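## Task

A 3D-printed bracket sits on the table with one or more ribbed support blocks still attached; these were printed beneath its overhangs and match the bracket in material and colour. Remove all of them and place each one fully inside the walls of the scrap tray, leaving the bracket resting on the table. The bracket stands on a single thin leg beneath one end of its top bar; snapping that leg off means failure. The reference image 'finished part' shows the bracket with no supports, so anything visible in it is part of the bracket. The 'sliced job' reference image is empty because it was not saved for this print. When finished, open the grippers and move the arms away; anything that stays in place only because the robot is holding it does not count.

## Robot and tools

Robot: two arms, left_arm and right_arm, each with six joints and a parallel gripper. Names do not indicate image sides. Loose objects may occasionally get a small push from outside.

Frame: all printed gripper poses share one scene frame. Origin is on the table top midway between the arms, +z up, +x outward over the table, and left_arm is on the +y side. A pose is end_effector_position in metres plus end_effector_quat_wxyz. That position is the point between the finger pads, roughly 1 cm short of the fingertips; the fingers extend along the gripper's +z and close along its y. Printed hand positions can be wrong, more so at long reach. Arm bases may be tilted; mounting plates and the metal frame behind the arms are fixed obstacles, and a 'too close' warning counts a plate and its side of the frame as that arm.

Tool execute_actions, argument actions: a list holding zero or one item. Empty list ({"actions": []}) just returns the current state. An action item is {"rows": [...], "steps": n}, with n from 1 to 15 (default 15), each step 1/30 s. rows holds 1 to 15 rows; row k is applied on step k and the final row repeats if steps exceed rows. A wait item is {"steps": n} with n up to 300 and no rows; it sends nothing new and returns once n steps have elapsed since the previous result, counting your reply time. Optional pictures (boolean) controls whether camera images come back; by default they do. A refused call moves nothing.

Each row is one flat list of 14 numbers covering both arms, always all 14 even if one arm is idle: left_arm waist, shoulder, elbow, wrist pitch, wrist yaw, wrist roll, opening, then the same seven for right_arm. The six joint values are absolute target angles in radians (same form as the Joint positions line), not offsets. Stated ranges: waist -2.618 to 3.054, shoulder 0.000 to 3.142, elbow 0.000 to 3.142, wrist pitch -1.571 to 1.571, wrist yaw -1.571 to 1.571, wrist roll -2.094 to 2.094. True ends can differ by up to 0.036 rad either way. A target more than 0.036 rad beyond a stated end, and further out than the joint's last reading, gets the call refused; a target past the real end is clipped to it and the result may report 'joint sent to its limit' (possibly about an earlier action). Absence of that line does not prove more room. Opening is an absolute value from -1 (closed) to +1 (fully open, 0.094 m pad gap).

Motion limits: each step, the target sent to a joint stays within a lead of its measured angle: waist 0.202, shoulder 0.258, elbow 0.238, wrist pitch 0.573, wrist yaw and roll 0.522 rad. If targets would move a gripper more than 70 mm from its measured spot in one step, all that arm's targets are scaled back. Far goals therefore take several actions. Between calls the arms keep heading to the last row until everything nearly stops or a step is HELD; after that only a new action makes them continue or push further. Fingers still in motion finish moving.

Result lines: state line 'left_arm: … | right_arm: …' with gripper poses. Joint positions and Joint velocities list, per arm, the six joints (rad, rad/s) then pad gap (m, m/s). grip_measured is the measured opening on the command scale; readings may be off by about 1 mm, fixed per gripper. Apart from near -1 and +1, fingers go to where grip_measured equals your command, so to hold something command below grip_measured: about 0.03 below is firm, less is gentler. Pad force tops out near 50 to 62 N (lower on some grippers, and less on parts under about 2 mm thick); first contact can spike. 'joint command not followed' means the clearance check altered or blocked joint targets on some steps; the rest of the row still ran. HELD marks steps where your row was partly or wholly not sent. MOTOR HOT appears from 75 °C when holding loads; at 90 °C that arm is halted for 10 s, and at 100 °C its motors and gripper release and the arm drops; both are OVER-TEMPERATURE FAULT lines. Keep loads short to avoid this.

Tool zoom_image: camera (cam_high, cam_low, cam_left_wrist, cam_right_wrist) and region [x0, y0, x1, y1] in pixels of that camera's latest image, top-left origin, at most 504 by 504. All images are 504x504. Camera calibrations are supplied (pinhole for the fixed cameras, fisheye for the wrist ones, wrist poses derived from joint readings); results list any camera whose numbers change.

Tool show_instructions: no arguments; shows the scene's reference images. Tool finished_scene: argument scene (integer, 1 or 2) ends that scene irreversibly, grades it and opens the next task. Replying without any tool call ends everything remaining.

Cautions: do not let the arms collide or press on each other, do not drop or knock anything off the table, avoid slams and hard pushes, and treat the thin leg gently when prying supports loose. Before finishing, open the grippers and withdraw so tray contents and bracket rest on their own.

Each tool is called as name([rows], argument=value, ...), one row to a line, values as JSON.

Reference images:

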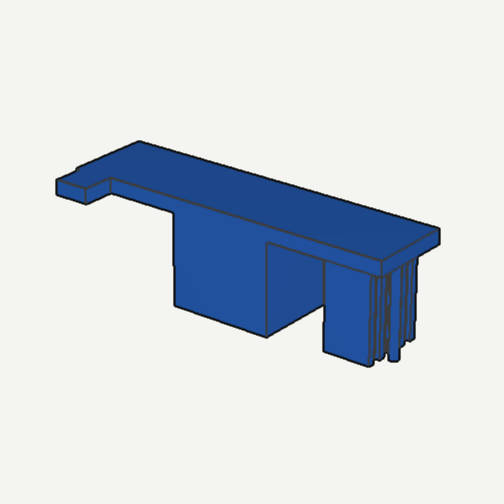

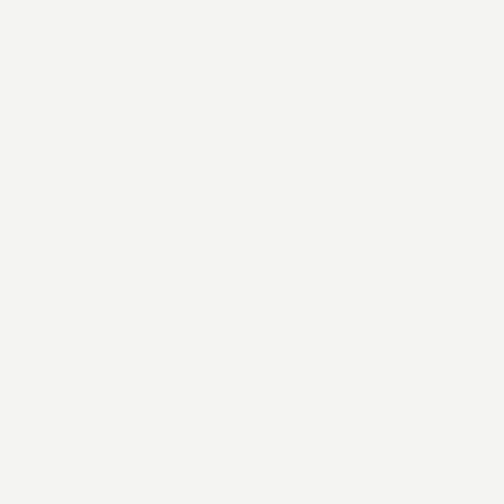

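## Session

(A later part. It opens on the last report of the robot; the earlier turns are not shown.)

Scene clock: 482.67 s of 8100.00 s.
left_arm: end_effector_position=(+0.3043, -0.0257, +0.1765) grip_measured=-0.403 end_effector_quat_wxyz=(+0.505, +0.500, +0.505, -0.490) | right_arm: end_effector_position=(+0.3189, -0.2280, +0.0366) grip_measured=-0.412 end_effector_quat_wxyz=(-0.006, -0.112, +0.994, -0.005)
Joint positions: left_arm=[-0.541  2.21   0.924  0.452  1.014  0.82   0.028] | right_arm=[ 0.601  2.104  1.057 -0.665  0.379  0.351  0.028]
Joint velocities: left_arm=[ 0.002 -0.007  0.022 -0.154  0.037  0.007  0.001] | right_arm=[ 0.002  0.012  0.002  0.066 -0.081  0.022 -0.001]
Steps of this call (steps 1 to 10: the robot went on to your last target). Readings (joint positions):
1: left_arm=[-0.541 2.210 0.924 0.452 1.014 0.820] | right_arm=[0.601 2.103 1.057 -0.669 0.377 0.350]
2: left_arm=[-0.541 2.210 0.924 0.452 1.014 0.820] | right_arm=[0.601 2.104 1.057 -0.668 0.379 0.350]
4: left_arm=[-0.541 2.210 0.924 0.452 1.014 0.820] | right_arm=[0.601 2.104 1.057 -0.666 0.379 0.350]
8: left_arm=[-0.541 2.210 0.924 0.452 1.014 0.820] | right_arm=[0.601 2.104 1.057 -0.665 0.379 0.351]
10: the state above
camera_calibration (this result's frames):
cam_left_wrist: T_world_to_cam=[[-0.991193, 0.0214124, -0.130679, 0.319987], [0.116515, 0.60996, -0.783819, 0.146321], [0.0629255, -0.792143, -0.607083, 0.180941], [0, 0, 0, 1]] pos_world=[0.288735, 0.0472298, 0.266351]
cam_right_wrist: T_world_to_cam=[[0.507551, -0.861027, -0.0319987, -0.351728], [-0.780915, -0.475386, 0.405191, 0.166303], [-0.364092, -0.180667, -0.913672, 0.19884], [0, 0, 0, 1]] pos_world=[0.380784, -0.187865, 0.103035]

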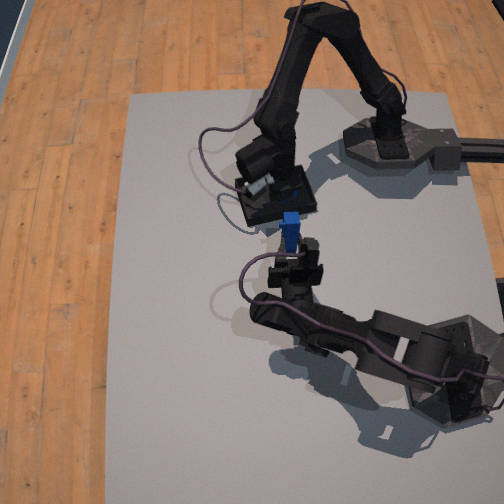

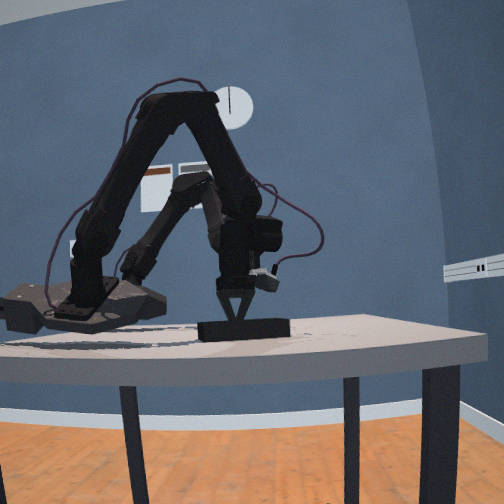

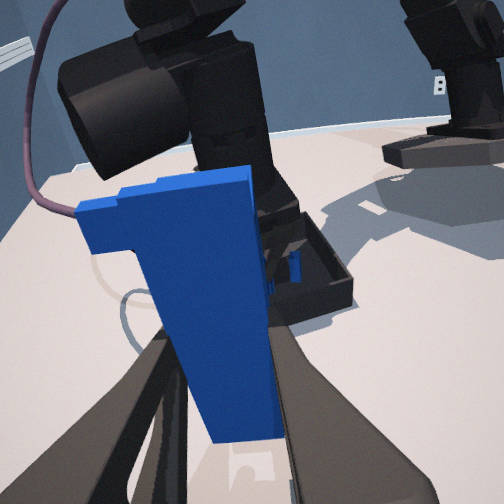

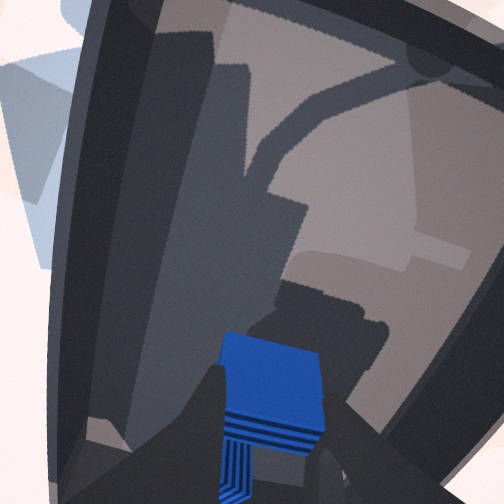

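execute_actions([
  {"rows":[[-0.55,2.19,0.91,0.465,1.04,0.81,-0.45,0.605,2.10,1.07,-0.66,0.39,0.36,-0.40],[-0.55,2.19,0.91,0.465,1.04,0.81,-0.45,0.605,2.10,1.07,-0.66,0.39,0.36,-0.33],[-0.55,2.19,0.91,0.465,1.04,0.81,-0.45,0.605,2.095,1.07,-0.66,0.39,0.36,-0.25],[-0.55,2.19,0.91,0.465,1.04,0.81,-0.45,0.605,2.085,1.07,-0.67,0.39,0.36,-0.2],[-0.55,2.19,0.91,0.465,1.04,0.81,-0.45,0.605,2.07,1.07,-0.68,0.39,0.36,-0.2],[-0.55,2.19,0.91,0.465,1.04,0.81,-0.45,0.605,2.05,1.07,-0.70,0.39,0.36,-0.2],[-0.55,2.19,0.91,0.465,1.04,0.81,-0.45,0.605,2.02,1.07,-0.72,0.39,0.36,-0.2],[-0.55,2.19,0.91,0.465,1.04,0.81,-0.45,0.605,1.99,1.06,-0.74,0.39,0.36,-0.2],[-0.55,2.19,0.91,0.465,1.04,0.81,-0.45,0.605,1.96,1.05,-0.75,0.39,0.36,-0.2],[-0.55,2.19,0.91,0.465,1.04,0.81,-0.45,0.605,1.93,1.04,-0.75,0.38,0.36,-0.2],[-0.55,2.19,0.91,0.465,1.04,0.81,-0.45,0.60,1.90,1.02,-0.74,0.36,0.34,-0.2],[-0.55,2.19,0.91,0.465,1.04,0.81,-0.45,0.59,1.87,1.0,-0.71,0.32,0.31,-0.2],[-0.55,2.19,0.91,0.465,1.04,0.81,-0.45,0.57,1.84,0.98,-0.67,0.27,0.27,-0.2],[-0.55,2.19,0.91,0.465,1.04,0.81,-0.45,0.55,1.81,0.96,-0.62,0.21,0.23,-0.2],[-0.55,2.19,0.91,0.465,1.04,0.81,-0.45,0.52,1.78,0.94,-0.57,0.14,0.18,-0.2]],"steps":15},
], pictures=false)

execute_actions([
  {"rows":[[-0.55,2.19,0.91,0.465,1.04,0.81,-0.45,0.49,1.76,0.92,-0.52,0.07,0.13,-0.15],[-0.55,2.19,0.91,0.465,1.04,0.81,-0.45,0.46,1.74,0.90,-0.47,0.0,0.08,-0.1],[-0.55,2.19,0.91,0.465,1.04,0.81,-0.45,0.43,1.73,0.88,-0.42,-0.07,0.03,-0.1],[-0.55,2.19,0.91,0.465,1.04,0.81,-0.45,0.41,1.72,0.86,-0.36,-0.14,-0.02,-0.1],[-0.55,2.19,0.91,0.465,1.04,0.81,-0.45,0.39,1.72,0.84,-0.30,-0.21,-0.07,-0.1],[-0.55,2.19,0.91,0.465,1.04,0.81,-0.45,0.37,1.72,0.82,-0.24,-0.28,-0.12,-0.1],[-0.55,2.19,0.91,0.465,1.04,0.81,-0.45,0.36,1.72,0.80,-0.18,-0.35,-0.17,-0.1],[-0.55,2.19,0.91,0.465,1.04,0.81,-0.45,0.36,1.72,0.78,-0.12,-0.42,-0.22,-0.1],[-0.55,2.19,0.91,0.465,1.04,0.81,-0.45,0.36,1.72,0.76,-0.06,-0.49,-0.27,-0.1],[-0.55,2.19,0.91,0.465,1.04,0.81,-0.45,0.36,1.73,0.74,0.0,-0.56,-0.32,-0.1],[-0.55,2.19,0.91,0.465,1.04,0.81,-0.45,0.36,1.74,0.725,0.06,-0.63,-0.37,-0.1],[-0.55,2.19,0.91,0.465,1.04,0.81,-0.45,0.36,1.75,0.71,0.12,-0.70,-0.42,-0.1],[-0.55,2.19,0.91,0.465,1.04,0.81,-0.45,0.37,1.76,0.70,0.18,-0.77,-0.47,-0.1],[-0.55,2.19,0.91,0.465,1.04,0.81,-0.45,0.38,1.77,0.69,0.23,-0.84,-0.52,-0.1],[-0.55,2.19,0.91,0.465,1.04,0.81,-0.45,0.39,1.78,0.68,0.28,-0.90,-0.57,-0.1]],"steps":15},
], pictures=false)

execute_actions([
  {"rows":[[-0.55,2.19,0.91,0.465,1.04,0.81,-0.45,0.405,1.79,0.672,0.32,-0.95,-0.62,-0.1],[-0.55,2.19,0.91,0.465,1.04,0.81,-0.45,0.42,1.80,0.672,0.36,-0.98,-0.67,-0.1],[-0.55,2.19,0.91,0.465,1.04,0.81,-0.45,0.435,1.81,0.672,0.39,-1.0,-0.71,-0.1],[-0.55,2.19,0.91,0.465,1.04,0.81,-0.45,0.45,1.82,0.672,0.42,-1.0,-0.74,-0.1],[-0.55,2.19,0.91,0.465,1.04,0.81,-0.45,0.465,1.825,0.672,0.42,-1.0,-0.74,-0.1],[-0.55,2.19,0.91,0.465,1.04,0.81,-0.45,0.48,1.83,0.672,0.42,-1.0,-0.74,-0.1],[-0.55,2.19,0.91,0.465,1.04,0.81,-0.45,0.495,1.835,0.672,0.42,-1.0,-0.74,-0.1],[-0.55,2.19,0.91,0.465,1.04,0.81,-0.45,0.51,1.84,0.672,0.42,-1.0,-0.74,-0.1],[-0.55,2.19,0.91,0.465,1.04,0.81,-0.45,0.523,1.847,0.672,0.42,-1.0,-0.74,-0.1]],"steps":15},
], pictures=false)

execute_actions([
  {"steps":12},
])

Scene clock: 509.70 s of 8100.00 s.
left_arm: end_effector_position=(+0.3043, -0.0257, +0.1766) grip_measured=-0.403 end_effector_quat_wxyz=(+0.505, +0.500, +0.505, -0.490) | right_arm: end_effector_position=(+0.3366, -0.2388, +0.0975) grip_measured=-0.202 end_effector_quat_wxyz=(+0.062, -0.092, +0.991, +0.072)
Joint positions: left_arm=[-0.541  2.21   0.924  0.452  1.014  0.82   0.028] | right_arm=[ 0.573  1.833  0.999 -0.669  0.298  0.293  0.037]
Joint velocities: left_arm=[ 0.032  0.002 -0.007  0.051  0.022 -0.037  0.   ] | right_arm=[-0.515 -0.921 -0.584  0.725 -1.033 -0.74  -0.001]
Steps of this call (steps 1 to 15: the robot went on to your last target; steps 16 to 90: nothing new was sent; then 23.53 s passed at rest; steps 91 to 105: all 15 steps of this action). Readings (joint positions):
91: left_arm=[-0.541 2.210 0.924 0.452 1.014 0.820] | right_arm=[0.601 2.104 1.057 -0.665 0.379 0.351]
92: left_arm=[-0.541 2.210 0.924 0.452 1.014 0.820] | right_arm=[0.601 2.104 1.057 -0.665 0.379 0.351]
94: left_arm=[-0.541 2.210 0.924 0.452 1.014 0.820] | right_arm=[0.601 2.104 1.057 -0.666 0.379 0.352]
98: left_arm=[-0.541 2.210 0.924 0.452 1.014 0.820] | right_arm=[0.601 2.068 1.057 -0.686 0.379 0.352]
105: the state above

Scene clock: 510.20 s of 8100.00 s.
left_arm: end_effector_position=(+0.3043, -0.0257, +0.1766) grip_measured=-0.403 end_effector_quat_wxyz=(+0.505, +0.500, +0.505, -0.490) | right_arm: end_effector_position=(+0.3561, -0.1597, +0.1500) grip_measured=-0.102 end_effector_quat_wxyz=(+0.301, -0.301, +0.788, +0.446)
Joint positions: left_arm=[-0.541  2.21   0.924  0.452  1.014  0.82   0.028] | right_arm=[ 0.361  1.753  0.713  0.035 -0.59  -0.352  0.042]
Joint velocities: left_arm=[-0.002 -0.002  0.027 -0.022  0.022 -0.081 -0.001] | right_arm=[ 0.134  0.291 -0.276  1.619 -1.927 -1.414  0.   ]
Steps of this call (steps 1 to 15: all 15 steps of this action). Readings (joint positions):
1: left_arm=[-0.541 2.210 0.924 0.452 1.014 0.820] | right_arm=[0.551 1.803 0.978 -0.643 0.257 0.264]
2: left_arm=[-0.541 2.210 0.924 0.452 1.014 0.820] | right_arm=[0.523 1.778 0.958 -0.613 0.210 0.231]
4: left_arm=[-0.541 2.210 0.924 0.452 1.014 0.820] | right_arm=[0.458 1.744 0.917 -0.540 0.108 0.156]
8: left_arm=[-0.541 2.210 0.924 0.452 1.014 0.820] | right_arm=[0.366 1.730 0.833 -0.348 -0.124 -0.017]
15: the state above

Scene clock: 510.70 s of 8100.00 s.
left_arm: end_effector_position=(+0.3043, -0.0257, +0.1766) grip_measured=-0.403 end_effector_quat_wxyz=(+0.505, +0.500, +0.505, -0.490) | right_arm: end_effector_position=(+0.3157, -0.0910, +0.2311) grip_measured=-0.102 end_effector_quat_wxyz=(-0.489, +0.499, -0.508, -0.505)
Joint positions: left_arm=[-0.541  2.21   0.924  0.452  1.014  0.82   0.028] | right_arm=[ 0.516  1.837  0.691  0.402 -0.963 -0.718  0.042]
Joint velocities: left_arm=[ 0.007 -0.002 -0.007 -0.007 -0.051  0.007 -0.   ] | right_arm=[ 0.007 -0.012 -0.007  0.066 -0.11  -0.081 -0.001]
Steps of this call (steps 1 to 15: all 15 steps of this action). Readings (joint positions):
1: left_arm=[-0.541 2.210 0.924 0.452 1.014 0.820] | right_arm=[0.368 1.764 0.705 0.090 -0.653 -0.401]
2: left_arm=[-0.541 2.210 0.924 0.452 1.014 0.820] | right_arm=[0.379 1.773 0.698 0.141 -0.710 -0.451]
4: left_arm=[-0.541 2.210 0.924 0.452 1.014 0.820] | right_arm=[0.408 1.794 0.692 0.231 -0.805 -0.545]
8: left_arm=[-0.541 2.210 0.924 0.452 1.014 0.820] | right_arm=[0.473 1.820 0.691 0.344 -0.906 -0.657]
15: the state above

Scene clock: 511.10 s of 8100.00 s.
left_arm: end_effector_position=(+0.3043, -0.0257, +0.1766) grip_measured=-0.403 end_effector_quat_wxyz=(+0.505, +0.500, +0.505, -0.490) | right_arm: end_effector_position=(+0.3159, -0.0910, +0.2344) grip_measured=-0.102 end_effector_quat_wxyz=(-0.499, +0.503, -0.496, -0.502)
Joint positions: left_arm=[-0.541  2.21   0.924  0.452  1.014  0.82   0.028] | right_arm=[ 0.516  1.837  0.691  0.417 -0.974 -0.733  0.042]
Joint velocities: left_arm=[-0.017  0.002 -0.007 -0.007 -0.051 -0.007 -0.   ] | right_arm=[ 0.017 -0.022 -0.002 -0.022  0.007 -0.037  0.001]
Steps of this call (steps 1 to 12: the robot went on to your last target). Readings (joint positions):
1: left_arm=[-0.541 2.210 0.924 0.452 1.014 0.820] | right_arm=[0.516 1.837 0.691 0.405 -0.966 -0.722]
2: left_arm=[-0.541 2.210 0.924 0.452 1.014 0.820] | right_arm=[0.516 1.837 0.691 0.408 -0.968 -0.724]
4: left_arm=[-0.541 2.210 0.924 0.452 1.014 0.820] | right_arm=[0.516 1.837 0.691 0.412 -0.971 -0.728]
8: left_arm=[-0.541 2.210 0.924 0.452 1.014 0.820] | right_arm=[0.516 1.837 0.691 0.415 -0.973 -0.731]
12: the state above
camera_calibration (this result's frames):
cam_left_wrist: T_world_to_cam=[[-0.991148, 0.0214784, -0.131015, 0.320045], [0.116848, 0.609626, -0.78403, 0.146321], [0.0630307, -0.792398, -0.606739, 0.180897], [0, 0, 0, 1]] pos_world=[0.288712, 0.0472674, 0.266408]
cam_right_wrist: T_world_to_cam=[[0.950659, 0.0446764, 0.307004, -0.362979], [0.299762, -0.38727, -0.871874, 0.114829], [0.0799413, 0.920883, -0.381554, 0.238424], [0, 0, 0, 1]] pos_world=[0.291587, -0.158875, 0.302524]

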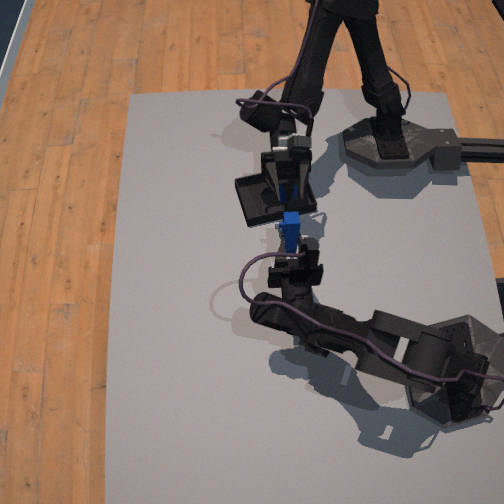

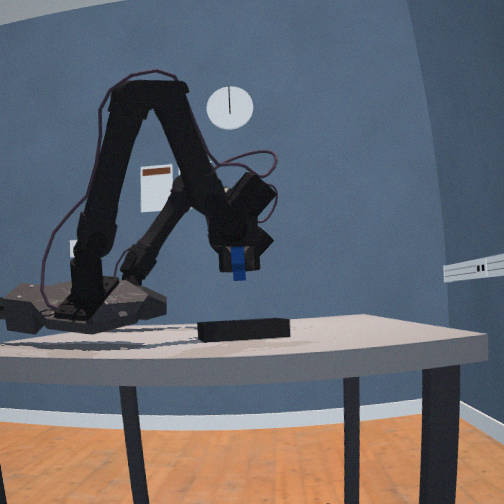

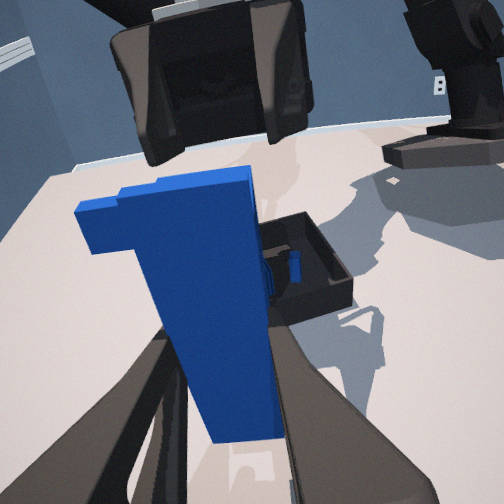

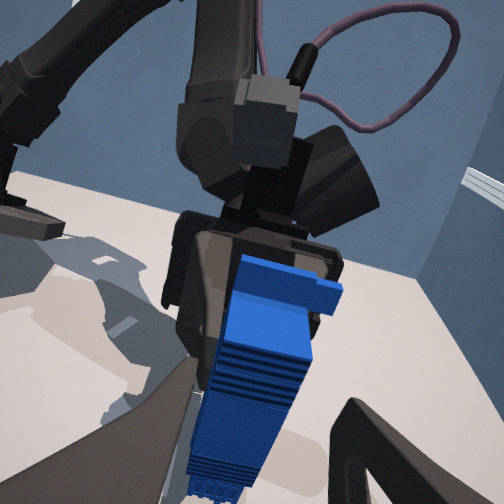

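execute_actions([
  {"rows":[[-0.55,2.19,0.91,0.465,1.04,0.81,-0.45,0.528,1.85,0.70,0.432,-0.972,-0.725,-0.1],[-0.55,2.19,0.91,0.465,1.04,0.81,-0.45,0.534,1.857,0.71,0.442,-0.967,-0.718,-0.1],[-0.55,2.19,0.91,0.465,1.04,0.81,-0.45,0.54,1.864,0.715,0.452,-0.961,-0.711,-0.1],[-0.55,2.19,0.91,0.465,1.04,0.81,-0.45,0.546,1.87,0.718,0.463,-0.956,-0.704,-0.1],[-0.55,2.19,0.91,0.465,1.04,0.81,-0.45,0.552,1.877,0.721,0.473,-0.95,-0.697,-0.1],[-0.55,2.19,0.91,0.465,1.04,0.81,-0.45,0.558,1.883,0.723,0.484,-0.945,-0.69,-0.1],[-0.55,2.19,0.91,0.465,1.04,0.81,-0.45,0.564,1.89,0.725,0.494,-0.939,-0.683,-0.1],[-0.55,2.19,0.91,0.465,1.04,0.81,-0.45,0.57,1.896,0.727,0.505,-0.934,-0.676,-0.1],[-0.55,2.19,0.91,0.465,1.04,0.81,-0.45,0.576,1.903,0.729,0.515,-0.928,-0.669,-0.1],[-0.55,2.19,0.91,0.465,1.04,0.81,-0.45,0.582,1.909,0.731,0.526,-0.923,-0.662,-0.1],[-0.55,2.19,0.91,0.465,1.04,0.81,-0.45,0.588,1.916,0.733,0.536,-0.917,-0.655,-0.1],[-0.55,2.19,0.91,0.465,1.04,0.81,-0.45,0.594,1.922,0.735,0.546,-0.911,-0.645,-0.1],[-0.55,2.19,0.91,0.465,1.04,0.81,-0.45,0.60,1.929,0.738,0.556,-0.905,-0.638,-0.1],[-0.55,2.19,0.91,0.465,1.04,0.81,-0.45,0.605,1.935,0.74,0.556,-0.905,-0.638,-0.1],[-0.55,2.19,0.91,0.465,1.04,0.81,-0.45,0.61,1.94,0.742,0.556,-0.905,-0.638,-0.1]],"steps":15},
], pictures=false)

execute_actions([
  {"steps":12},
])

Scene clock: 524.23 s of 8100.00 s.
left_arm: end_effector_position=(+0.3043, -0.0257, +0.1766) grip_measured=-0.403 end_effector_quat_wxyz=(+0.505, +0.500, +0.505, -0.490) | right_arm: end_effector_position=(+0.3139, -0.0638, +0.2312) grip_measured=-0.102 end_effector_quat_wxyz=(-0.497, +0.506, -0.496, -0.501)
Joint positions: left_arm=[-0.541  2.21   0.924  0.452  1.014  0.82   0.028] | right_arm=[ 0.587  1.919  0.715  0.528 -0.921 -0.667  0.042]
Joint velocities: left_arm=[-0.017 -0.012  0.002  0.022 -0.037  0.007 -0.   ] | right_arm=[ 0.129  0.168  0.071  0.154  0.139  0.139 -0.   ]
Steps of this call (steps 1 to 30: the robot went on to your last target; steps 31 to 90: nothing new was sent; then 9.63 s passed at rest; steps 91 to 105: all 15 steps of this action). Readings (joint positions):
91: left_arm=[-0.541 2.210 0.924 0.452 1.014 0.820] | right_arm=[0.516 1.837 0.691 0.419 -0.975 -0.735]
92: left_arm=[-0.541 2.210 0.924 0.452 1.014 0.820] | right_arm=[0.516 1.838 0.691 0.423 -0.974 -0.733]
94: left_arm=[-0.541 2.210 0.924 0.452 1.014 0.820] | right_arm=[0.521 1.844 0.691 0.436 -0.969 -0.728]
98: left_arm=[-0.541 2.210 0.924 0.452 1.014 0.820] | right_arm=[0.545 1.873 0.698 0.466 -0.953 -0.709]
105: the state above

Scene clock: 524.63 s of 8100.00 s.
left_arm: end_effector_position=(+0.3043, -0.0257, +0.1766) grip_measured=-0.403 end_effector_quat_wxyz=(+0.505, +0.500, +0.505, -0.490) | right_arm: end_effector_position=(+0.3149, -0.0598, +0.2317) grip_measured=-0.102 end_effector_quat_wxyz=(-0.499, +0.504, -0.497, -0.500)
Joint positions: left_arm=[-0.541  2.21   0.924  0.452  1.014  0.82   0.028] | right_arm=[ 0.598  1.93   0.718  0.552 -0.908 -0.649  0.042]
Joint velocities: left_arm=[-0.007  0.007 -0.022 -0.037 -0.066 -0.037 -0.   ] | right_arm=[ 0.002  0.002 -0.007  0.081  0.022 -0.007  0.   ]
Steps of this call (steps 1 to 12: the robot went on to your last target). Readings (joint positions):
1: left_arm=[-0.541 2.210 0.924 0.452 1.014 0.820] | right_arm=[0.592 1.924 0.717 0.533 -0.918 -0.663]
2: left_arm=[-0.541 2.210 0.924 0.452 1.014 0.820] | right_arm=[0.596 1.927 0.718 0.537 -0.915 -0.660]
4: left_arm=[-0.541 2.210 0.924 0.452 1.014 0.820] | right_arm=[0.598 1.930 0.718 0.542 -0.913 -0.656]
8: left_arm=[-0.541 2.210 0.924 0.452 1.014 0.820] | right_arm=[0.598 1.930 0.718 0.549 -0.909 -0.651]
12: the state above
camera_calibration (this result's frames):
cam_left_wrist: T_world_to_cam=[[-0.991148, 0.0214784, -0.131015, 0.320045], [0.116848, 0.609626, -0.78403, 0.146321], [0.0630307, -0.792398, -0.606739, 0.180897], [0, 0, 0, 1]] pos_world=[0.288712, 0.0472674, 0.266408]
cam_right_wrist: T_world_to_cam=[[0.949879, 0.0441869, 0.309479, -0.362917], [0.301514, -0.390985, -0.869609, 0.123556], [0.082576, 0.919336, -0.384711, 0.208597], [0, 0, 0, 1]] pos_world=[0.290248, -0.127426, 0.30001]

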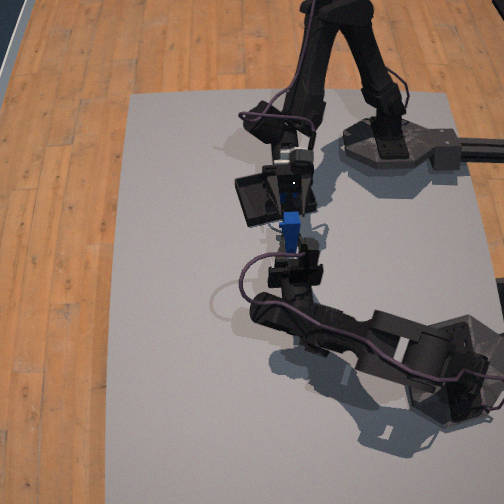

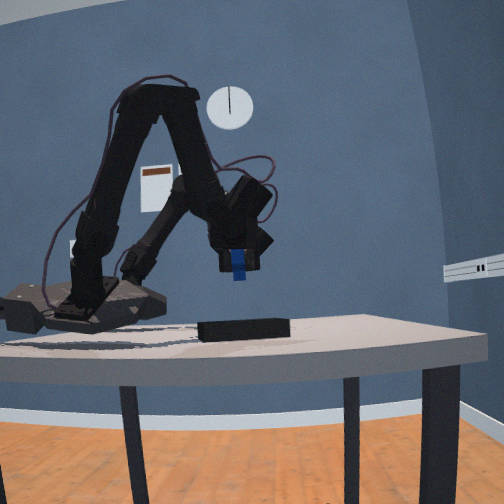

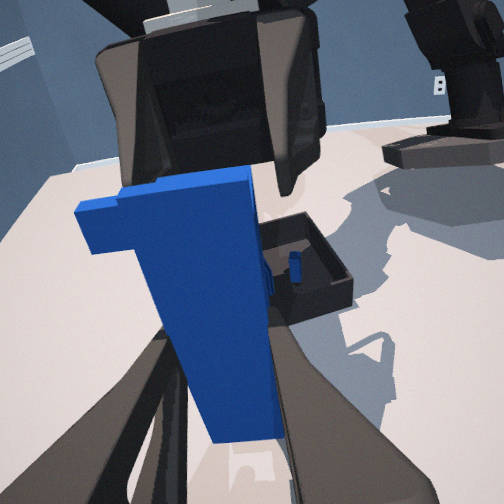

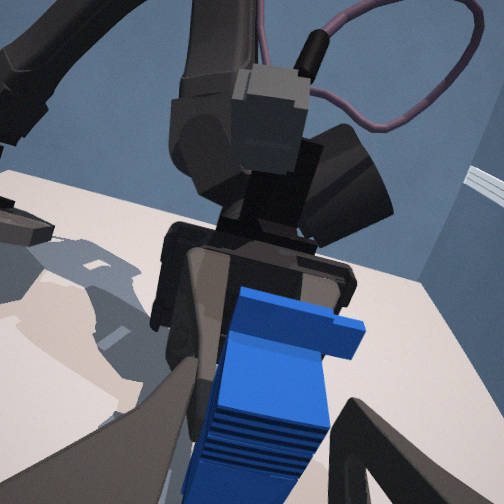

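execute_actions([
  {"rows":[[-0.55,2.19,0.91,0.465,1.04,0.81,-0.45,0.603,1.93,0.73,0.556,-0.9,-0.645,-0.16],[-0.55,2.19,0.91,0.465,1.04,0.81,-0.45,0.603,1.93,0.73,0.556,-0.9,-0.645,-0.22],[-0.55,2.19,0.91,0.465,1.04,0.81,-0.45,0.603,1.93,0.73,0.556,-0.9,-0.645,-0.28],[-0.55,2.19,0.91,0.465,1.04,0.81,-0.45,0.603,1.93,0.73,0.556,-0.9,-0.645,-0.32],[-0.55,2.19,0.91,0.465,1.04,0.81,-0.45,0.603,1.93,0.73,0.556,-0.9,-0.645,-0.35],[-0.55,2.19,0.91,0.465,1.04,0.81,-0.45,0.603,1.93,0.73,0.556,-0.9,-0.645,-0.37],[-0.55,2.19,0.91,0.465,1.04,0.81,-0.45,0.603,1.93,0.73,0.556,-0.9,-0.645,-0.39],[-0.55,2.19,0.91,0.465,1.04,0.81,-0.45,0.603,1.93,0.73,0.556,-0.9,-0.645,-0.41],[-0.55,2.19,0.91,0.465,1.04,0.81,-0.45,0.603,1.93,0.73,0.556,-0.9,-0.645,-0.44],[-0.55,2.19,0.91,0.465,1.04,0.81,-0.48,0.603,1.93,0.73,0.556,-0.9,-0.645,-0.48]],"steps":13},
], pictures=false)

execute_actions([
  {"rows":[[-0.545,2.195,0.91,0.455,1.03,0.82,-0.48,0.60,1.92,0.73,0.56,-0.91,-0.635,-0.48],[-0.54,2.20,0.91,0.445,1.02,0.83,-0.48,0.597,1.91,0.73,0.565,-0.92,-0.622,-0.48],[-0.535,2.205,0.91,0.435,1.01,0.838,-0.48,0.594,1.90,0.73,0.57,-0.93,-0.609,-0.48],[-0.53,2.21,0.91,0.425,1.0,0.846,-0.48,0.591,1.89,0.73,0.575,-0.94,-0.596,-0.48],[-0.526,2.215,0.91,0.415,0.99,0.854,-0.48,0.588,1.88,0.73,0.58,-0.95,-0.583,-0.48],[-0.523,2.22,0.91,0.405,0.985,0.862,-0.48,0.585,1.87,0.73,0.585,-0.96,-0.57,-0.48],[-0.52,2.22,0.91,0.395,0.98,0.87,-0.48,0.585,1.865,0.73,0.59,-0.97,-0.557,-0.48],[-0.52,2.22,0.91,0.39,0.98,0.878,-0.48,0.585,1.86,0.73,0.59,-0.97,-0.544,-0.48],[-0.52,2.22,0.91,0.39,0.98,0.886,-0.48,0.585,1.86,0.73,0.59,-0.97,-0.531,-0.48],[-0.52,2.22,0.91,0.39,0.98,0.894,-0.48,0.585,1.86,0.73,0.59,-0.97,-0.518,-0.48],[-0.52,2.22,0.91,0.39,0.98,0.902,-0.48,0.585,1.86,0.73,0.59,-0.97,-0.505,-0.48],[-0.52,2.22,0.91,0.39,0.98,0.91,-0.48,0.585,1.86,0.73,0.59,-0.97,-0.492,-0.48],[-0.52,2.22,0.91,0.39,0.98,0.918,-0.48,0.585,1.86,0.73,0.59,-0.97,-0.479,-0.48],[-0.52,2.22,0.91,0.39,0.98,0.925,-0.48,0.585,1.86,0.73,0.59,-0.97,-0.466,-0.48],[-0.52,2.22,0.91,0.39,0.98,0.93,-0.48,0.585,1.86,0.73,0.59,-0.97,-0.455,-0.48]],"steps":15},
], pictures=false)

execute_actions([
  {"steps":10},
])

Scene clock: 540.03 s of 8100.00 s.
left_arm: end_effector_position=(+0.3042, -0.0257, +0.1768) grip_measured=-0.403 end_effector_quat_wxyz=(+0.504, +0.500, +0.505, -0.491) | right_arm: end_effector_position=(+0.3161, -0.0598, +0.2315) grip_measured=-0.437 end_effector_quat_wxyz=(-0.500, +0.503, -0.499, -0.498)
Joint positions: left_arm=[-0.541  2.21   0.924  0.452  1.015  0.819  0.028] | right_arm=[ 0.598  1.93   0.718  0.555 -0.902 -0.648  0.026]
Joint velocities: left_arm=[-0.012  0.012 -0.012 -0.007  0.022  0.037  0.   ] | right_arm=[-0.022 -0.002 -0.022 -0.066  0.051 -0.022 -0.   ]
Steps of this call (steps 1 to 30: the robot went on to your last target; steps 31 to 90: nothing new was sent; then 11.97 s passed at rest; steps 91 to 103: all 13 steps of this action). Readings (joint positions):
91: left_arm=[-0.541 2.210 0.924 0.452 1.014 0.820] | right_arm=[0.598 1.930 0.718 0.553 -0.906 -0.648]
92: left_arm=[-0.541 2.210 0.924 0.452 1.014 0.820] | right_arm=[0.598 1.930 0.718 0.553 -0.905 -0.648]
94: left_arm=[-0.541 2.210 0.924 0.452 1.014 0.820] | right_arm=[0.598 1.930 0.718 0.553 -0.904 -0.648]
98: left_arm=[-0.541 2.210 0.924 0.452 1.015 0.819] | right_arm=[0.598 1.930 0.718 0.555 -0.902 -0.648]
103: the state above

Scene clock: 540.53 s of 8100.00 s.
left_arm: end_effector_position=(+0.3031, -0.0257, +0.1774) grip_measured=-0.403 end_effector_quat_wxyz=(+0.509, +0.505, +0.498, -0.489) | right_arm: end_effector_position=(+0.3164, -0.0614, +0.2353) grip_measured=-0.437 end_effector_quat_wxyz=(-0.480, +0.481, -0.519, -0.518)
Joint positions: left_arm=[-0.541  2.21   0.924  0.45   1.022  0.838  0.028] | right_arm=[ 0.598  1.915  0.718  0.545 -0.902 -0.562  0.026]
Joint velocities: left_arm=[-0.002 -0.012 -0.022 -0.081 -0.007 -0.022 -0.001] | right_arm=[-0.007  0.002 -0.007  0.022 -0.051  0.183  0.001]
Steps of this call (steps 1 to 15: all 15 steps of this action). Readings (joint positions):
1: left_arm=[-0.541 2.210 0.924 0.452 1.015 0.819] | right_arm=[0.598 1.930 0.718 0.556 -0.902 -0.648]
2: left_arm=[-0.541 2.210 0.924 0.452 1.015 0.819] | right_arm=[0.598 1.930 0.718 0.557 -0.902 -0.646]
4: left_arm=[-0.541 2.210 0.924 0.452 1.014 0.821] | right_arm=[0.598 1.927 0.718 0.557 -0.902 -0.638]
8: left_arm=[-0.541 2.210 0.924 0.452 1.019 0.827] | right_arm=[0.598 1.917 0.718 0.548 -0.902 -0.614]
15: the state above

Scene clock: 540.87 s of 8100.00 s.
left_arm: end_effector_position=(+0.3026, -0.0257, +0.1773) grip_measured=-0.403 end_effector_quat_wxyz=(+0.508, +0.505, +0.498, -0.490) | right_arm: end_effector_position=(+0.3164, -0.0614, +0.2353) grip_measured=-0.437 end_effector_quat_wxyz=(-0.475, +0.476, -0.524, -0.522)
Joint positions: left_arm=[-0.541  2.21   0.924  0.448  1.023  0.838  0.028] | right_arm=[ 0.598  1.915  0.718  0.545 -0.902 -0.543  0.026]
Joint velocities: left_arm=[-0.002 -0.002 -0.017 -0.007 -0.022 -0.022  0.001] | right_arm=[-0.007 -0.007  0.002 -0.051 -0.066  0.022 -0.001]
Steps of this call (steps 1 to 10: the robot went on to your last target). Readings (joint positions):
1: left_arm=[-0.541 2.210 0.924 0.449 1.022 0.838] | right_arm=[0.598 1.915 0.718 0.545 -0.902 -0.557]
2: left_arm=[-0.541 2.210 0.924 0.449 1.023 0.838] | right_arm=[0.598 1.915 0.718 0.545 -0.902 -0.553]
4: left_arm=[-0.541 2.210 0.924 0.448 1.023 0.838] | right_arm=[0.598 1.915 0.718 0.545 -0.902 -0.548]
8: left_arm=[-0.541 2.210 0.924 0.448 1.023 0.838] | right_arm=[0.598 1.915 0.718 0.545 -0.902 -0.544]
10: the state above
camera_calibration (this result's frames):
cam_left_wrist: T_world_to_cam=[[-0.988948, 0.0288973, -0.145417, 0.320559], [0.13312, 0.604869, -0.78512, 0.142205], [0.0652702, -0.795801, -0.602031, 0.179783], [0, 0, 0, 1]] pos_world=[0.286351, 0.0477928, 0.266498]
cam_right_wrist: T_world_to_cam=[[0.976357, 0.0366144, 0.213042, -0.351533], [0.210061, -0.393261, -0.895109, 0.160412], [0.0510072, 0.918697, -0.391654, 0.222912], [0, 0, 0, 1]] pos_world=[0.298155, -0.128834, 0.305782]

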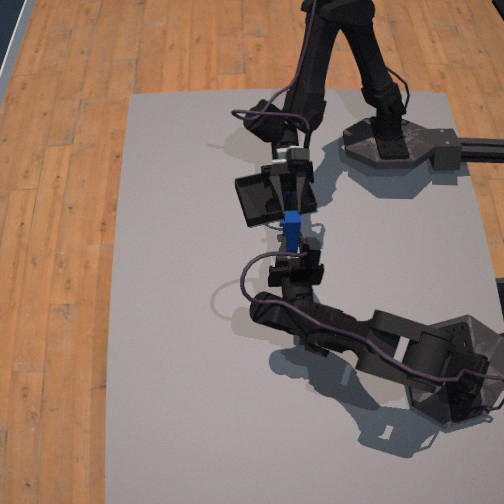

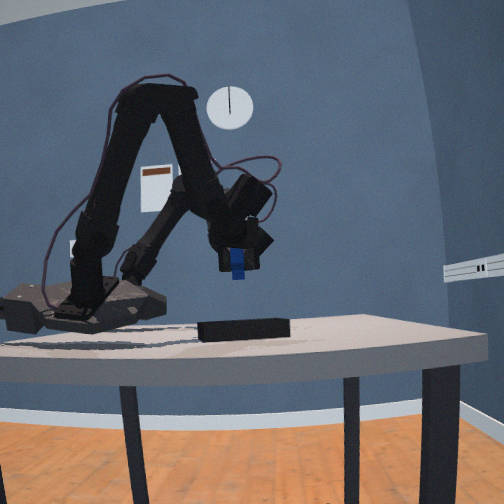

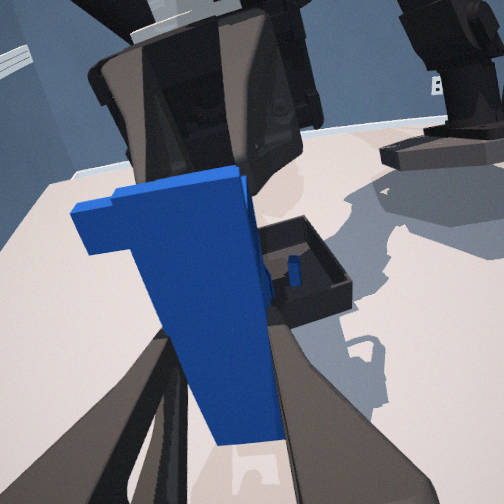

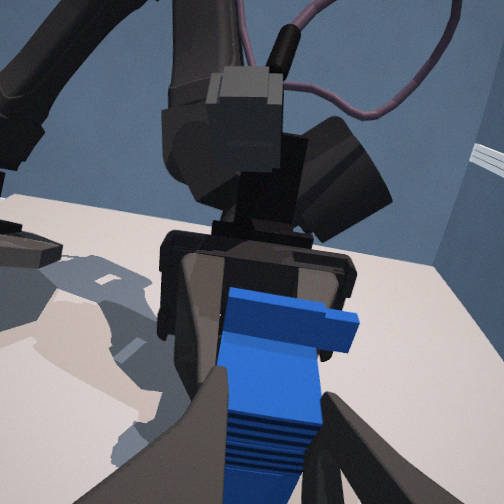

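execute_actions([
  {"rows":[[-0.518,2.222,0.91,0.384,0.975,0.933,-0.48,0.585,1.856,0.731,0.594,-0.975,-0.45,-0.49],[-0.516,2.224,0.91,0.378,0.97,0.936,-0.48,0.585,1.852,0.732,0.598,-0.98,-0.445,-0.49],[-0.514,2.226,0.91,0.372,0.965,0.939,-0.48,0.585,1.848,0.733,0.602,-0.985,-0.44,-0.49],[-0.512,2.228,0.91,0.366,0.96,0.942,-0.48,0.585,1.844,0.734,0.606,-0.99,-0.435,-0.49],[-0.51,2.23,0.91,0.36,0.955,0.945,-0.48,0.585,1.84,0.735,0.61,-0.995,-0.43,-0.49],[-0.508,2.232,0.91,0.354,0.95,0.948,-0.48,0.585,1.836,0.736,0.614,-1.0,-0.425,-0.49],[-0.506,2.234,0.91,0.348,0.945,0.951,-0.48,0.585,1.832,0.737,0.618,-1.005,-0.42,-0.49],[-0.504,2.236,0.91,0.342,0.94,0.954,-0.48,0.585,1.828,0.738,0.622,-1.01,-0.415,-0.49],[-0.502,2.238,0.91,0.336,0.935,0.957,-0.48,0.585,1.824,0.739,0.626,-1.015,-0.41,-0.49],[-0.5,2.24,0.91,0.33,0.93,0.96,-0.48,0.585,1.82,0.74,0.63,-1.02,-0.405,-0.49]],"steps":15},
])

Scene clock: 547.33 s of 8100.00 s.
left_arm: end_effector_position=(+0.3024, -0.0252, +0.1739) grip_measured=-0.403 end_effector_quat_wxyz=(+0.507, +0.510, +0.499, -0.483) | right_arm: end_effector_position=(+0.3145, -0.0629, +0.2410) grip_measured=-0.437 end_effector_quat_wxyz=(-0.463, +0.464, -0.529, -0.538)
Joint positions: left_arm=[-0.54   2.21   0.924  0.431  1.013  0.864  0.028] | right_arm=[ 0.599  1.899  0.718  0.535 -0.915 -0.492  0.026]
Joint velocities: left_arm=[ 0.208  0.007  0.002 -0.535 -0.623  0.696 -0.001] | right_arm=[-0.105 -0.335 -0.012  0.227 -0.462  0.564  0.001]
Steps of this call (steps 1 to 30: the robot went on to your last target; steps 31 to 90: nothing new was sent; then 2.97 s passed at rest; steps 91 to 105: all 15 steps of this action). Readings (joint positions):
91: left_arm=[-0.541 2.210 0.924 0.447 1.023 0.838] | right_arm=[0.598 1.915 0.718 0.545 -0.902 -0.542]
92: left_arm=[-0.541 2.210 0.924 0.446 1.023 0.838] | right_arm=[0.598 1.915 0.718 0.545 -0.902 -0.540]
94: left_arm=[-0.541 2.210 0.924 0.443 1.023 0.838] | right_arm=[0.598 1.914 0.718 0.544 -0.902 -0.536]
98: left_arm=[-0.541 2.210 0.924 0.442 1.024 0.839] | right_arm=[0.598 1.908 0.718 0.538 -0.902 -0.524]
105: the state above
camera_calibration (this result's frames):
cam_left_wrist: T_world_to_cam=[[-0.987312, 0.0289927, -0.15612, 0.321139], [0.140672, 0.61577, -0.775267, 0.135562], [0.073657, -0.787393, -0.612035, 0.177572], [0, 0, 0, 1]] pos_world=[0.284915, 0.0470337, 0.263914]
cam_right_wrist: T_world_to_cam=[[0.984786, 0.0440981, 0.168084, -0.3422], [0.172093, -0.381653, -0.908144, 0.181194], [0.0241024, 0.923253, -0.383436, 0.233357], [0, 0, 0, 1]] pos_world=[0.300187, -0.131204, 0.311545]

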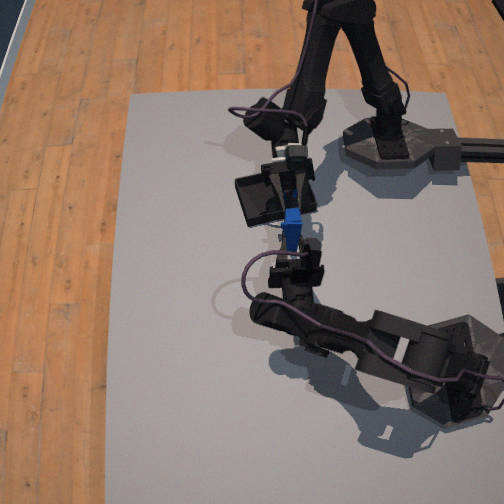

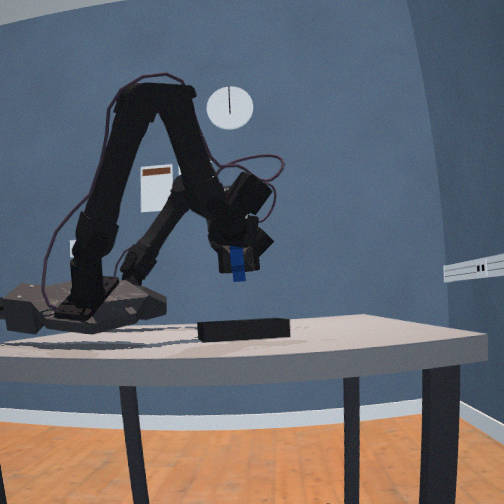

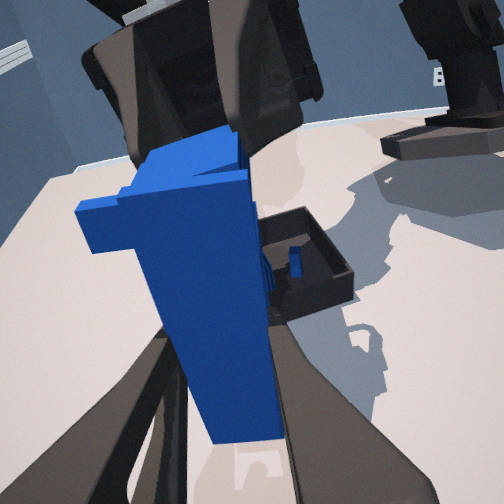

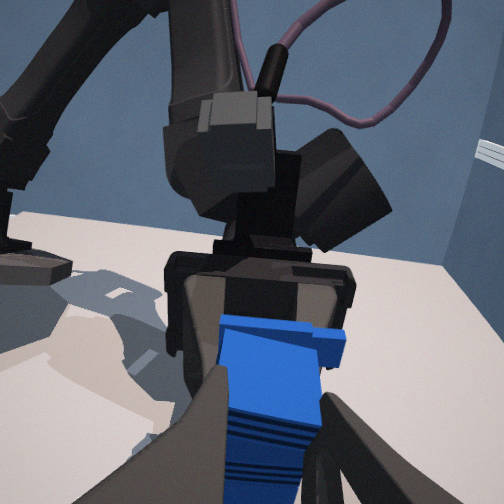

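execute_actions([
  {"rows":[[-0.5,2.24,0.91,0.33,0.93,0.96,-0.45,0.56,1.81,0.74,0.59,-1.02,-0.40,-0.48],[-0.5,2.24,0.91,0.33,0.93,0.96,-0.45,0.53,1.80,0.74,0.55,-1.02,-0.39,-0.48],[-0.5,2.24,0.91,0.33,0.93,0.96,-0.45,0.50,1.79,0.74,0.50,-1.01,-0.38,-0.48],[-0.5,2.24,0.91,0.33,0.93,0.96,-0.45,0.47,1.78,0.75,0.45,-0.99,-0.36,-0.48],[-0.5,2.24,0.91,0.33,0.93,0.96,-0.45,0.44,1.77,0.76,0.40,-0.96,-0.34,-0.48],[-0.5,2.24,0.91,0.33,0.93,0.96,-0.45,0.41,1.77,0.775,0.34,-0.92,-0.32,-0.48],[-0.5,2.24,0.91,0.33,0.93,0.96,-0.45,0.38,1.77,0.79,0.28,-0.87,-0.30,-0.48],[-0.505,2.235,0.91,0.34,0.94,0.95,-0.45,0.35,1.77,0.81,0.22,-0.81,-0.27,-0.48],[-0.51,2.23,0.91,0.355,0.95,0.93,-0.45,0.33,1.78,0.83,0.16,-0.75,-0.24,-0.48],[-0.517,2.225,0.91,0.37,0.96,0.91,-0.45,0.32,1.79,0.85,0.10,-0.69,-0.21,-0.48],[-0.524,2.22,0.91,0.385,0.97,0.89,-0.45,0.32,1.80,0.87,0.04,-0.63,-0.18,-0.48],[-0.531,2.215,0.91,0.40,0.985,0.87,-0.45,0.32,1.81,0.89,-0.02,-0.57,-0.15,-0.48],[-0.538,2.21,0.91,0.42,1.0,0.85,-0.45,0.32,1.82,0.91,-0.08,-0.51,-0.12,-0.48],[-0.545,2.20,0.91,0.435,1.015,0.84,-0.45,0.33,1.83,0.93,-0.14,-0.45,-0.09,-0.48],[-0.552,2.195,0.91,0.45,1.03,0.825,-0.45,0.34,1.84,0.95,-0.20,-0.39,-0.06,-0.48]],"steps":15},
], pictures=false)

execute_actions([
  {"rows":[[-0.555,2.19,0.91,0.465,1.04,0.81,-0.45,0.35,1.85,0.97,-0.26,-0.33,-0.03,-0.48],[-0.555,2.19,0.91,0.465,1.04,0.81,-0.45,0.365,1.86,0.99,-0.31,-0.27,0.0,-0.48],[-0.555,2.19,0.91,0.465,1.04,0.81,-0.45,0.38,1.87,1.01,-0.36,-0.21,0.03,-0.48],[-0.555,2.19,0.91,0.465,1.04,0.81,-0.45,0.40,1.885,1.03,-0.41,-0.15,0.06,-0.48],[-0.555,2.19,0.91,0.465,1.04,0.81,-0.45,0.42,1.90,1.05,-0.46,-0.09,0.10,-0.48],[-0.555,2.19,0.91,0.465,1.04,0.81,-0.45,0.44,1.915,1.07,-0.51,-0.03,0.14,-0.48],[-0.555,2.19,0.91,0.465,1.04,0.81,-0.45,0.46,1.93,1.09,-0.56,0.03,0.18,-0.48],[-0.555,2.19,0.91,0.465,1.04,0.81,-0.45,0.48,1.945,1.11,-0.61,0.09,0.22,-0.48],[-0.555,2.19,0.91,0.465,1.04,0.81,-0.45,0.50,1.96,1.13,-0.66,0.15,0.26,-0.48],[-0.555,2.19,0.91,0.465,1.04,0.81,-0.45,0.52,1.97,1.15,-0.71,0.21,0.30,-0.48],[-0.555,2.19,0.91,0.465,1.04,0.81,-0.45,0.54,1.98,1.17,-0.75,0.27,0.33,-0.48],[-0.555,2.19,0.91,0.465,1.04,0.81,-0.45,0.555,1.99,1.19,-0.79,0.33,0.34,-0.48],[-0.555,2.19,0.91,0.465,1.04,0.81,-0.45,0.57,2.0,1.205,-0.82,0.37,0.34,-0.48],[-0.555,2.19,0.91,0.465,1.04,0.81,-0.45,0.58,2.01,1.215,-0.84,0.395,0.34,-0.48],[-0.555,2.19,0.91,0.465,1.04,0.81,-0.45,0.58,2.01,1.215,-0.84,0.395,0.34,-0.48]],"steps":15},
], pictures=false)

execute_actions([
  {"rows":[[-0.555,2.19,0.91,0.465,1.04,0.81,-0.45,0.58,2.01,1.215,-0.84,0.395,0.34,-0.48],[-0.555,2.19,0.91,0.465,1.04,0.81,-0.45,0.58,2.02,1.215,-0.84,0.395,0.34,-0.48],[-0.555,2.19,0.91,0.465,1.04,0.81,-0.45,0.58,2.03,1.215,-0.83,0.395,0.34,-0.48],[-0.555,2.19,0.91,0.465,1.04,0.81,-0.45,0.58,2.045,1.215,-0.82,0.395,0.34,-0.48],[-0.555,2.19,0.91,0.465,1.04,0.81,-0.45,0.58,2.06,1.215,-0.805,0.395,0.34,-0.48],[-0.555,2.19,0.91,0.465,1.04,0.81,-0.45,0.58,2.075,1.215,-0.79,0.395,0.34,-0.48],[-0.555,2.19,0.91,0.465,1.04,0.81,-0.45,0.58,2.09,1.215,-0.775,0.395,0.34,-0.48],[-0.555,2.19,0.91,0.465,1.04,0.81,-0.45,0.58,2.105,1.215,-0.76,0.395,0.34,-0.48],[-0.555,2.19,0.91,0.465,1.04,0.81,-0.45,0.58,2.12,1.215,-0.745,0.395,0.34,-0.48],[-0.555,2.19,0.91,0.465,1.04,0.81,-0.45,0.58,2.135,1.215,-0.73,0.395,0.34,-0.48],[-0.555,2.19,0.91,0.465,1.04,0.81,-0.45,0.58,2.15,1.215,-0.715,0.395,0.34,-0.48],[-0.555,2.19,0.91,0.465,1.04,0.81,-0.45,0.58,2.16,1.215,-0.70,0.395,0.34,-0.48],[-0.555,2.19,0.91,0.465,1.04,0.81,-0.45,0.58,2.168,1.215,-0.70,0.395,0.34,-0.48],[-0.555,2.19,0.91,0.465,1.04,0.81,-0.45,0.58,2.175,1.215,-0.70,0.395,0.34,-0.48]],"steps":15},
], pictures=false)

execute_actions([
  {"steps":10},
])

Scene clock: 578.13 s of 8100.00 s.
left_arm: end_effector_position=(+0.3070, -0.0189, +0.1483) grip_measured=-0.403 end_effector_quat_wxyz=(+0.487, +0.508, +0.536, -0.467) | right_arm: end_effector_position=(+0.4310, -0.1716, +0.1884) grip_measured=-0.437 end_effector_quat_wxyz=(+0.344, -0.216, +0.788, +0.463)
Joint positions: left_arm=[-0.513  2.234  0.924  0.386  0.954  0.889  0.028] | right_arm=[ 0.314  1.806  0.901  0.071 -0.611 -0.181  0.026]
Joint velocities: left_arm=[-0.217 -0.046  0.002  0.271  0.286 -0.344 -0.   ] | right_arm=[ 0.076  0.237  0.589 -1.59   1.56   0.784 -0.001]
Steps of this call (steps 1 to 30: the robot went on to your last target; steps 31 to 90: nothing new was sent; then 27.30 s passed at rest; steps 91 to 105: all 15 steps of this action). Readings (joint positions):
91: left_arm=[-0.495 2.235 0.924 0.347 0.917 0.954] | right_arm=[0.588 1.822 0.718 0.626 -1.000 -0.414]
92: left_arm=[-0.495 2.235 0.924 0.347 0.917 0.954] | right_arm=[0.579 1.821 0.718 0.618 -1.003 -0.412]
94: left_arm=[-0.495 2.235 0.924 0.346 0.917 0.954] | right_arm=[0.538 1.812 0.718 0.578 -1.003 -0.401]
98: left_arm=[-0.495 2.235 0.924 0.346 0.917 0.954] | right_arm=[0.408 1.790 0.755 0.427 -0.941 -0.351]
105: the state above

Scene clock: 578.63 s of 8100.00 s.
left_arm: end_effector_position=(+0.3038, -0.0262, +0.1757) grip_measured=-0.403 end_effector_quat_wxyz=(+0.504, +0.501, +0.505, -0.490) | right_arm: end_effector_position=(+0.3650, -0.2078, +0.0905) grip_measured=-0.437 end_effector_quat_wxyz=(+0.041, -0.103, +0.988, +0.103)
Joint positions: left_arm=[-0.542  2.212  0.924  0.451  1.013  0.822  0.028] | right_arm=[ 0.56   1.997  1.176 -0.697  0.222  0.269  0.026]
Joint velocities: left_arm=[-0.007  0.002  0.002  0.022  0.007 -0.022 -0.001] | right_arm=[ 0.325  0.159  0.266 -0.872  1.106  0.447 -0.001]
Steps of this call (steps 1 to 15: all 15 steps of this action). Readings (joint positions):
1: left_arm=[-0.521 2.231 0.924 0.396 0.964 0.876] | right_arm=[0.318 1.815 0.921 0.015 -0.556 -0.153]
2: left_arm=[-0.528 2.228 0.924 0.407 0.974 0.864] | right_arm=[0.326 1.826 0.941 -0.042 -0.500 -0.124]
4: left_arm=[-0.539 2.218 0.924 0.424 0.990 0.848] | right_arm=[0.349 1.851 0.978 -0.154 -0.384 -0.066]
8: left_arm=[-0.542 2.212 0.924 0.446 1.006 0.832] | right_arm=[0.427 1.912 1.054 -0.370 -0.153 0.067]
15: the state above

Scene clock: 579.13 s of 8100.00 s.
left_arm: end_effector_position=(+0.3037, -0.0262, +0.1761) grip_measured=-0.403 end_effector_quat_wxyz=(+0.504, +0.501, +0.505, -0.490) | right_arm: end_effector_position=(+0.3465, -0.2226, +0.0408) grip_measured=-0.437 end_effector_quat_wxyz=(-0.009, -0.109, +0.994, -0.003)
Joint positions: left_arm=[-0.542  2.212  0.924  0.452  1.014  0.82   0.028] | right_arm=[ 0.574  2.167  1.195 -0.735  0.376  0.33   0.026]
Joint velocities: left_arm=[ 0.002 -0.002  0.007 -0.007 -0.037 -0.051 -0.001] | right_arm=[ 0.002  0.222 -0.017  0.11  -0.022 -0.037  0.   ]
Steps of this call (steps 1 to 15: all 15 steps of this action). Readings (joint positions):
1: left_arm=[-0.542 2.212 0.924 0.451 1.013 0.822] | right_arm=[0.569 2.001 1.184 -0.722 0.253 0.281]
2: left_arm=[-0.542 2.212 0.924 0.452 1.013 0.821] | right_arm=[0.573 2.003 1.187 -0.742 0.278 0.292]
4: left_arm=[-0.542 2.212 0.924 0.452 1.014 0.821] | right_arm=[0.574 2.010 1.192 -0.770 0.317 0.307]
8: left_arm=[-0.542 2.212 0.924 0.452 1.014 0.820] | right_arm=[0.574 2.060 1.195 -0.776 0.359 0.322]
15: the state above

Scene clock: 579.47 s of 8100.00 s.
left_arm: end_effector_position=(+0.3038, -0.0262, +0.1761) grip_measured=-0.403 end_effector_quat_wxyz=(+0.504, +0.501, +0.505, -0.490) | right_arm: end_effector_position=(+0.3478, -0.2215, +0.0385) grip_measured=-0.437 end_effector_quat_wxyz=(-0.007, -0.107, +0.994, -0.003)
Joint positions: left_arm=[-0.542  2.212  0.924  0.452  1.014  0.82   0.028] | right_arm=[ 0.574  2.174  1.195 -0.723  0.38   0.331  0.026]
Joint velocities: left_arm=[ 0.037 -0.002 -0.007 -0.037 -0.007 -0.022  0.   ] | right_arm=[-0.027  0.027  0.017 -0.007 -0.037  0.007 -0.   ]
Steps of this call (steps 1 to 10: the robot went on to your last target). Readings (joint positions):
1: left_arm=[-0.542 2.212 0.924 0.452 1.014 0.820] | right_arm=[0.574 2.172 1.195 -0.731 0.377 0.330]
2: left_arm=[-0.542 2.212 0.924 0.452 1.014 0.820] | right_arm=[0.574 2.174 1.195 -0.730 0.378 0.331]
4: left_arm=[-0.542 2.212 0.924 0.452 1.014 0.820] | right_arm=[0.574 2.174 1.195 -0.725 0.379 0.331]
8: left_arm=[-0.542 2.212 0.924 0.452 1.014 0.820] | right_arm=[0.574 2.174 1.195 -0.723 0.380 0.331]
10: the state above
camera_calibration (this result's frames):
cam_left_wrist: T_world_to_cam=[[-0.991225, 0.0231527, -0.130138, 0.319363], [0.117154, 0.609811, -0.78384, 0.146199], [0.0612118, -0.792208, -0.607173, 0.180816], [0, 0, 0, 1]] pos_world=[0.288365, 0.0466959, 0.265944]
cam_right_wrist: T_world_to_cam=[[0.499736, -0.865466, -0.0351071, -0.35891], [-0.784411, -0.46938, 0.405441, 0.193656], [-0.367374, -0.175075, -0.913447, 0.214564], [0, 0, 0, 1]] pos_world=[0.410092, -0.182161, 0.104876]

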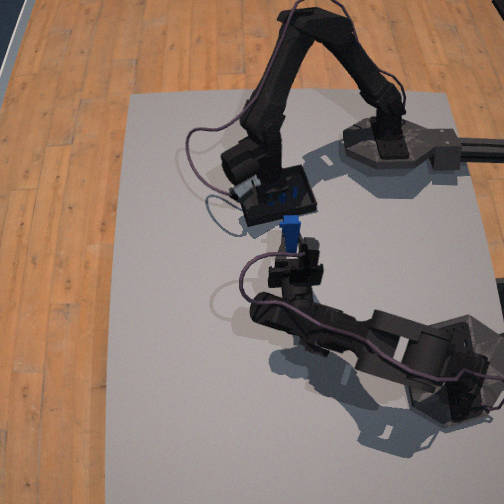

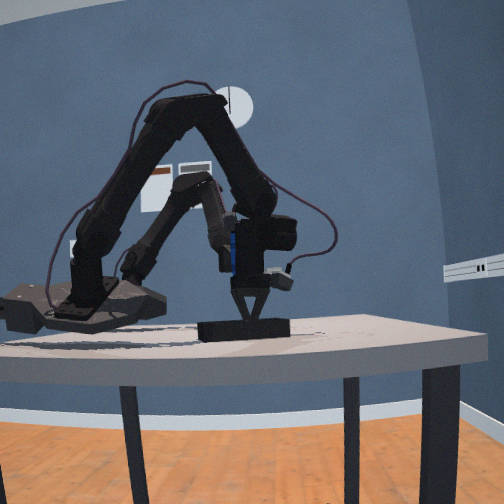

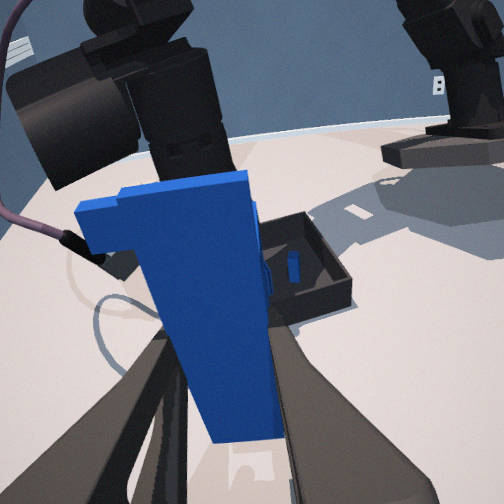

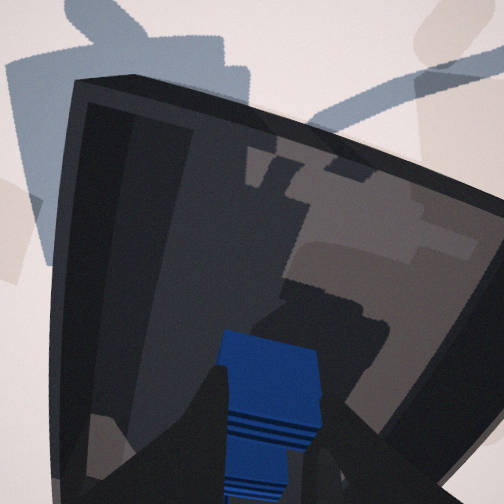

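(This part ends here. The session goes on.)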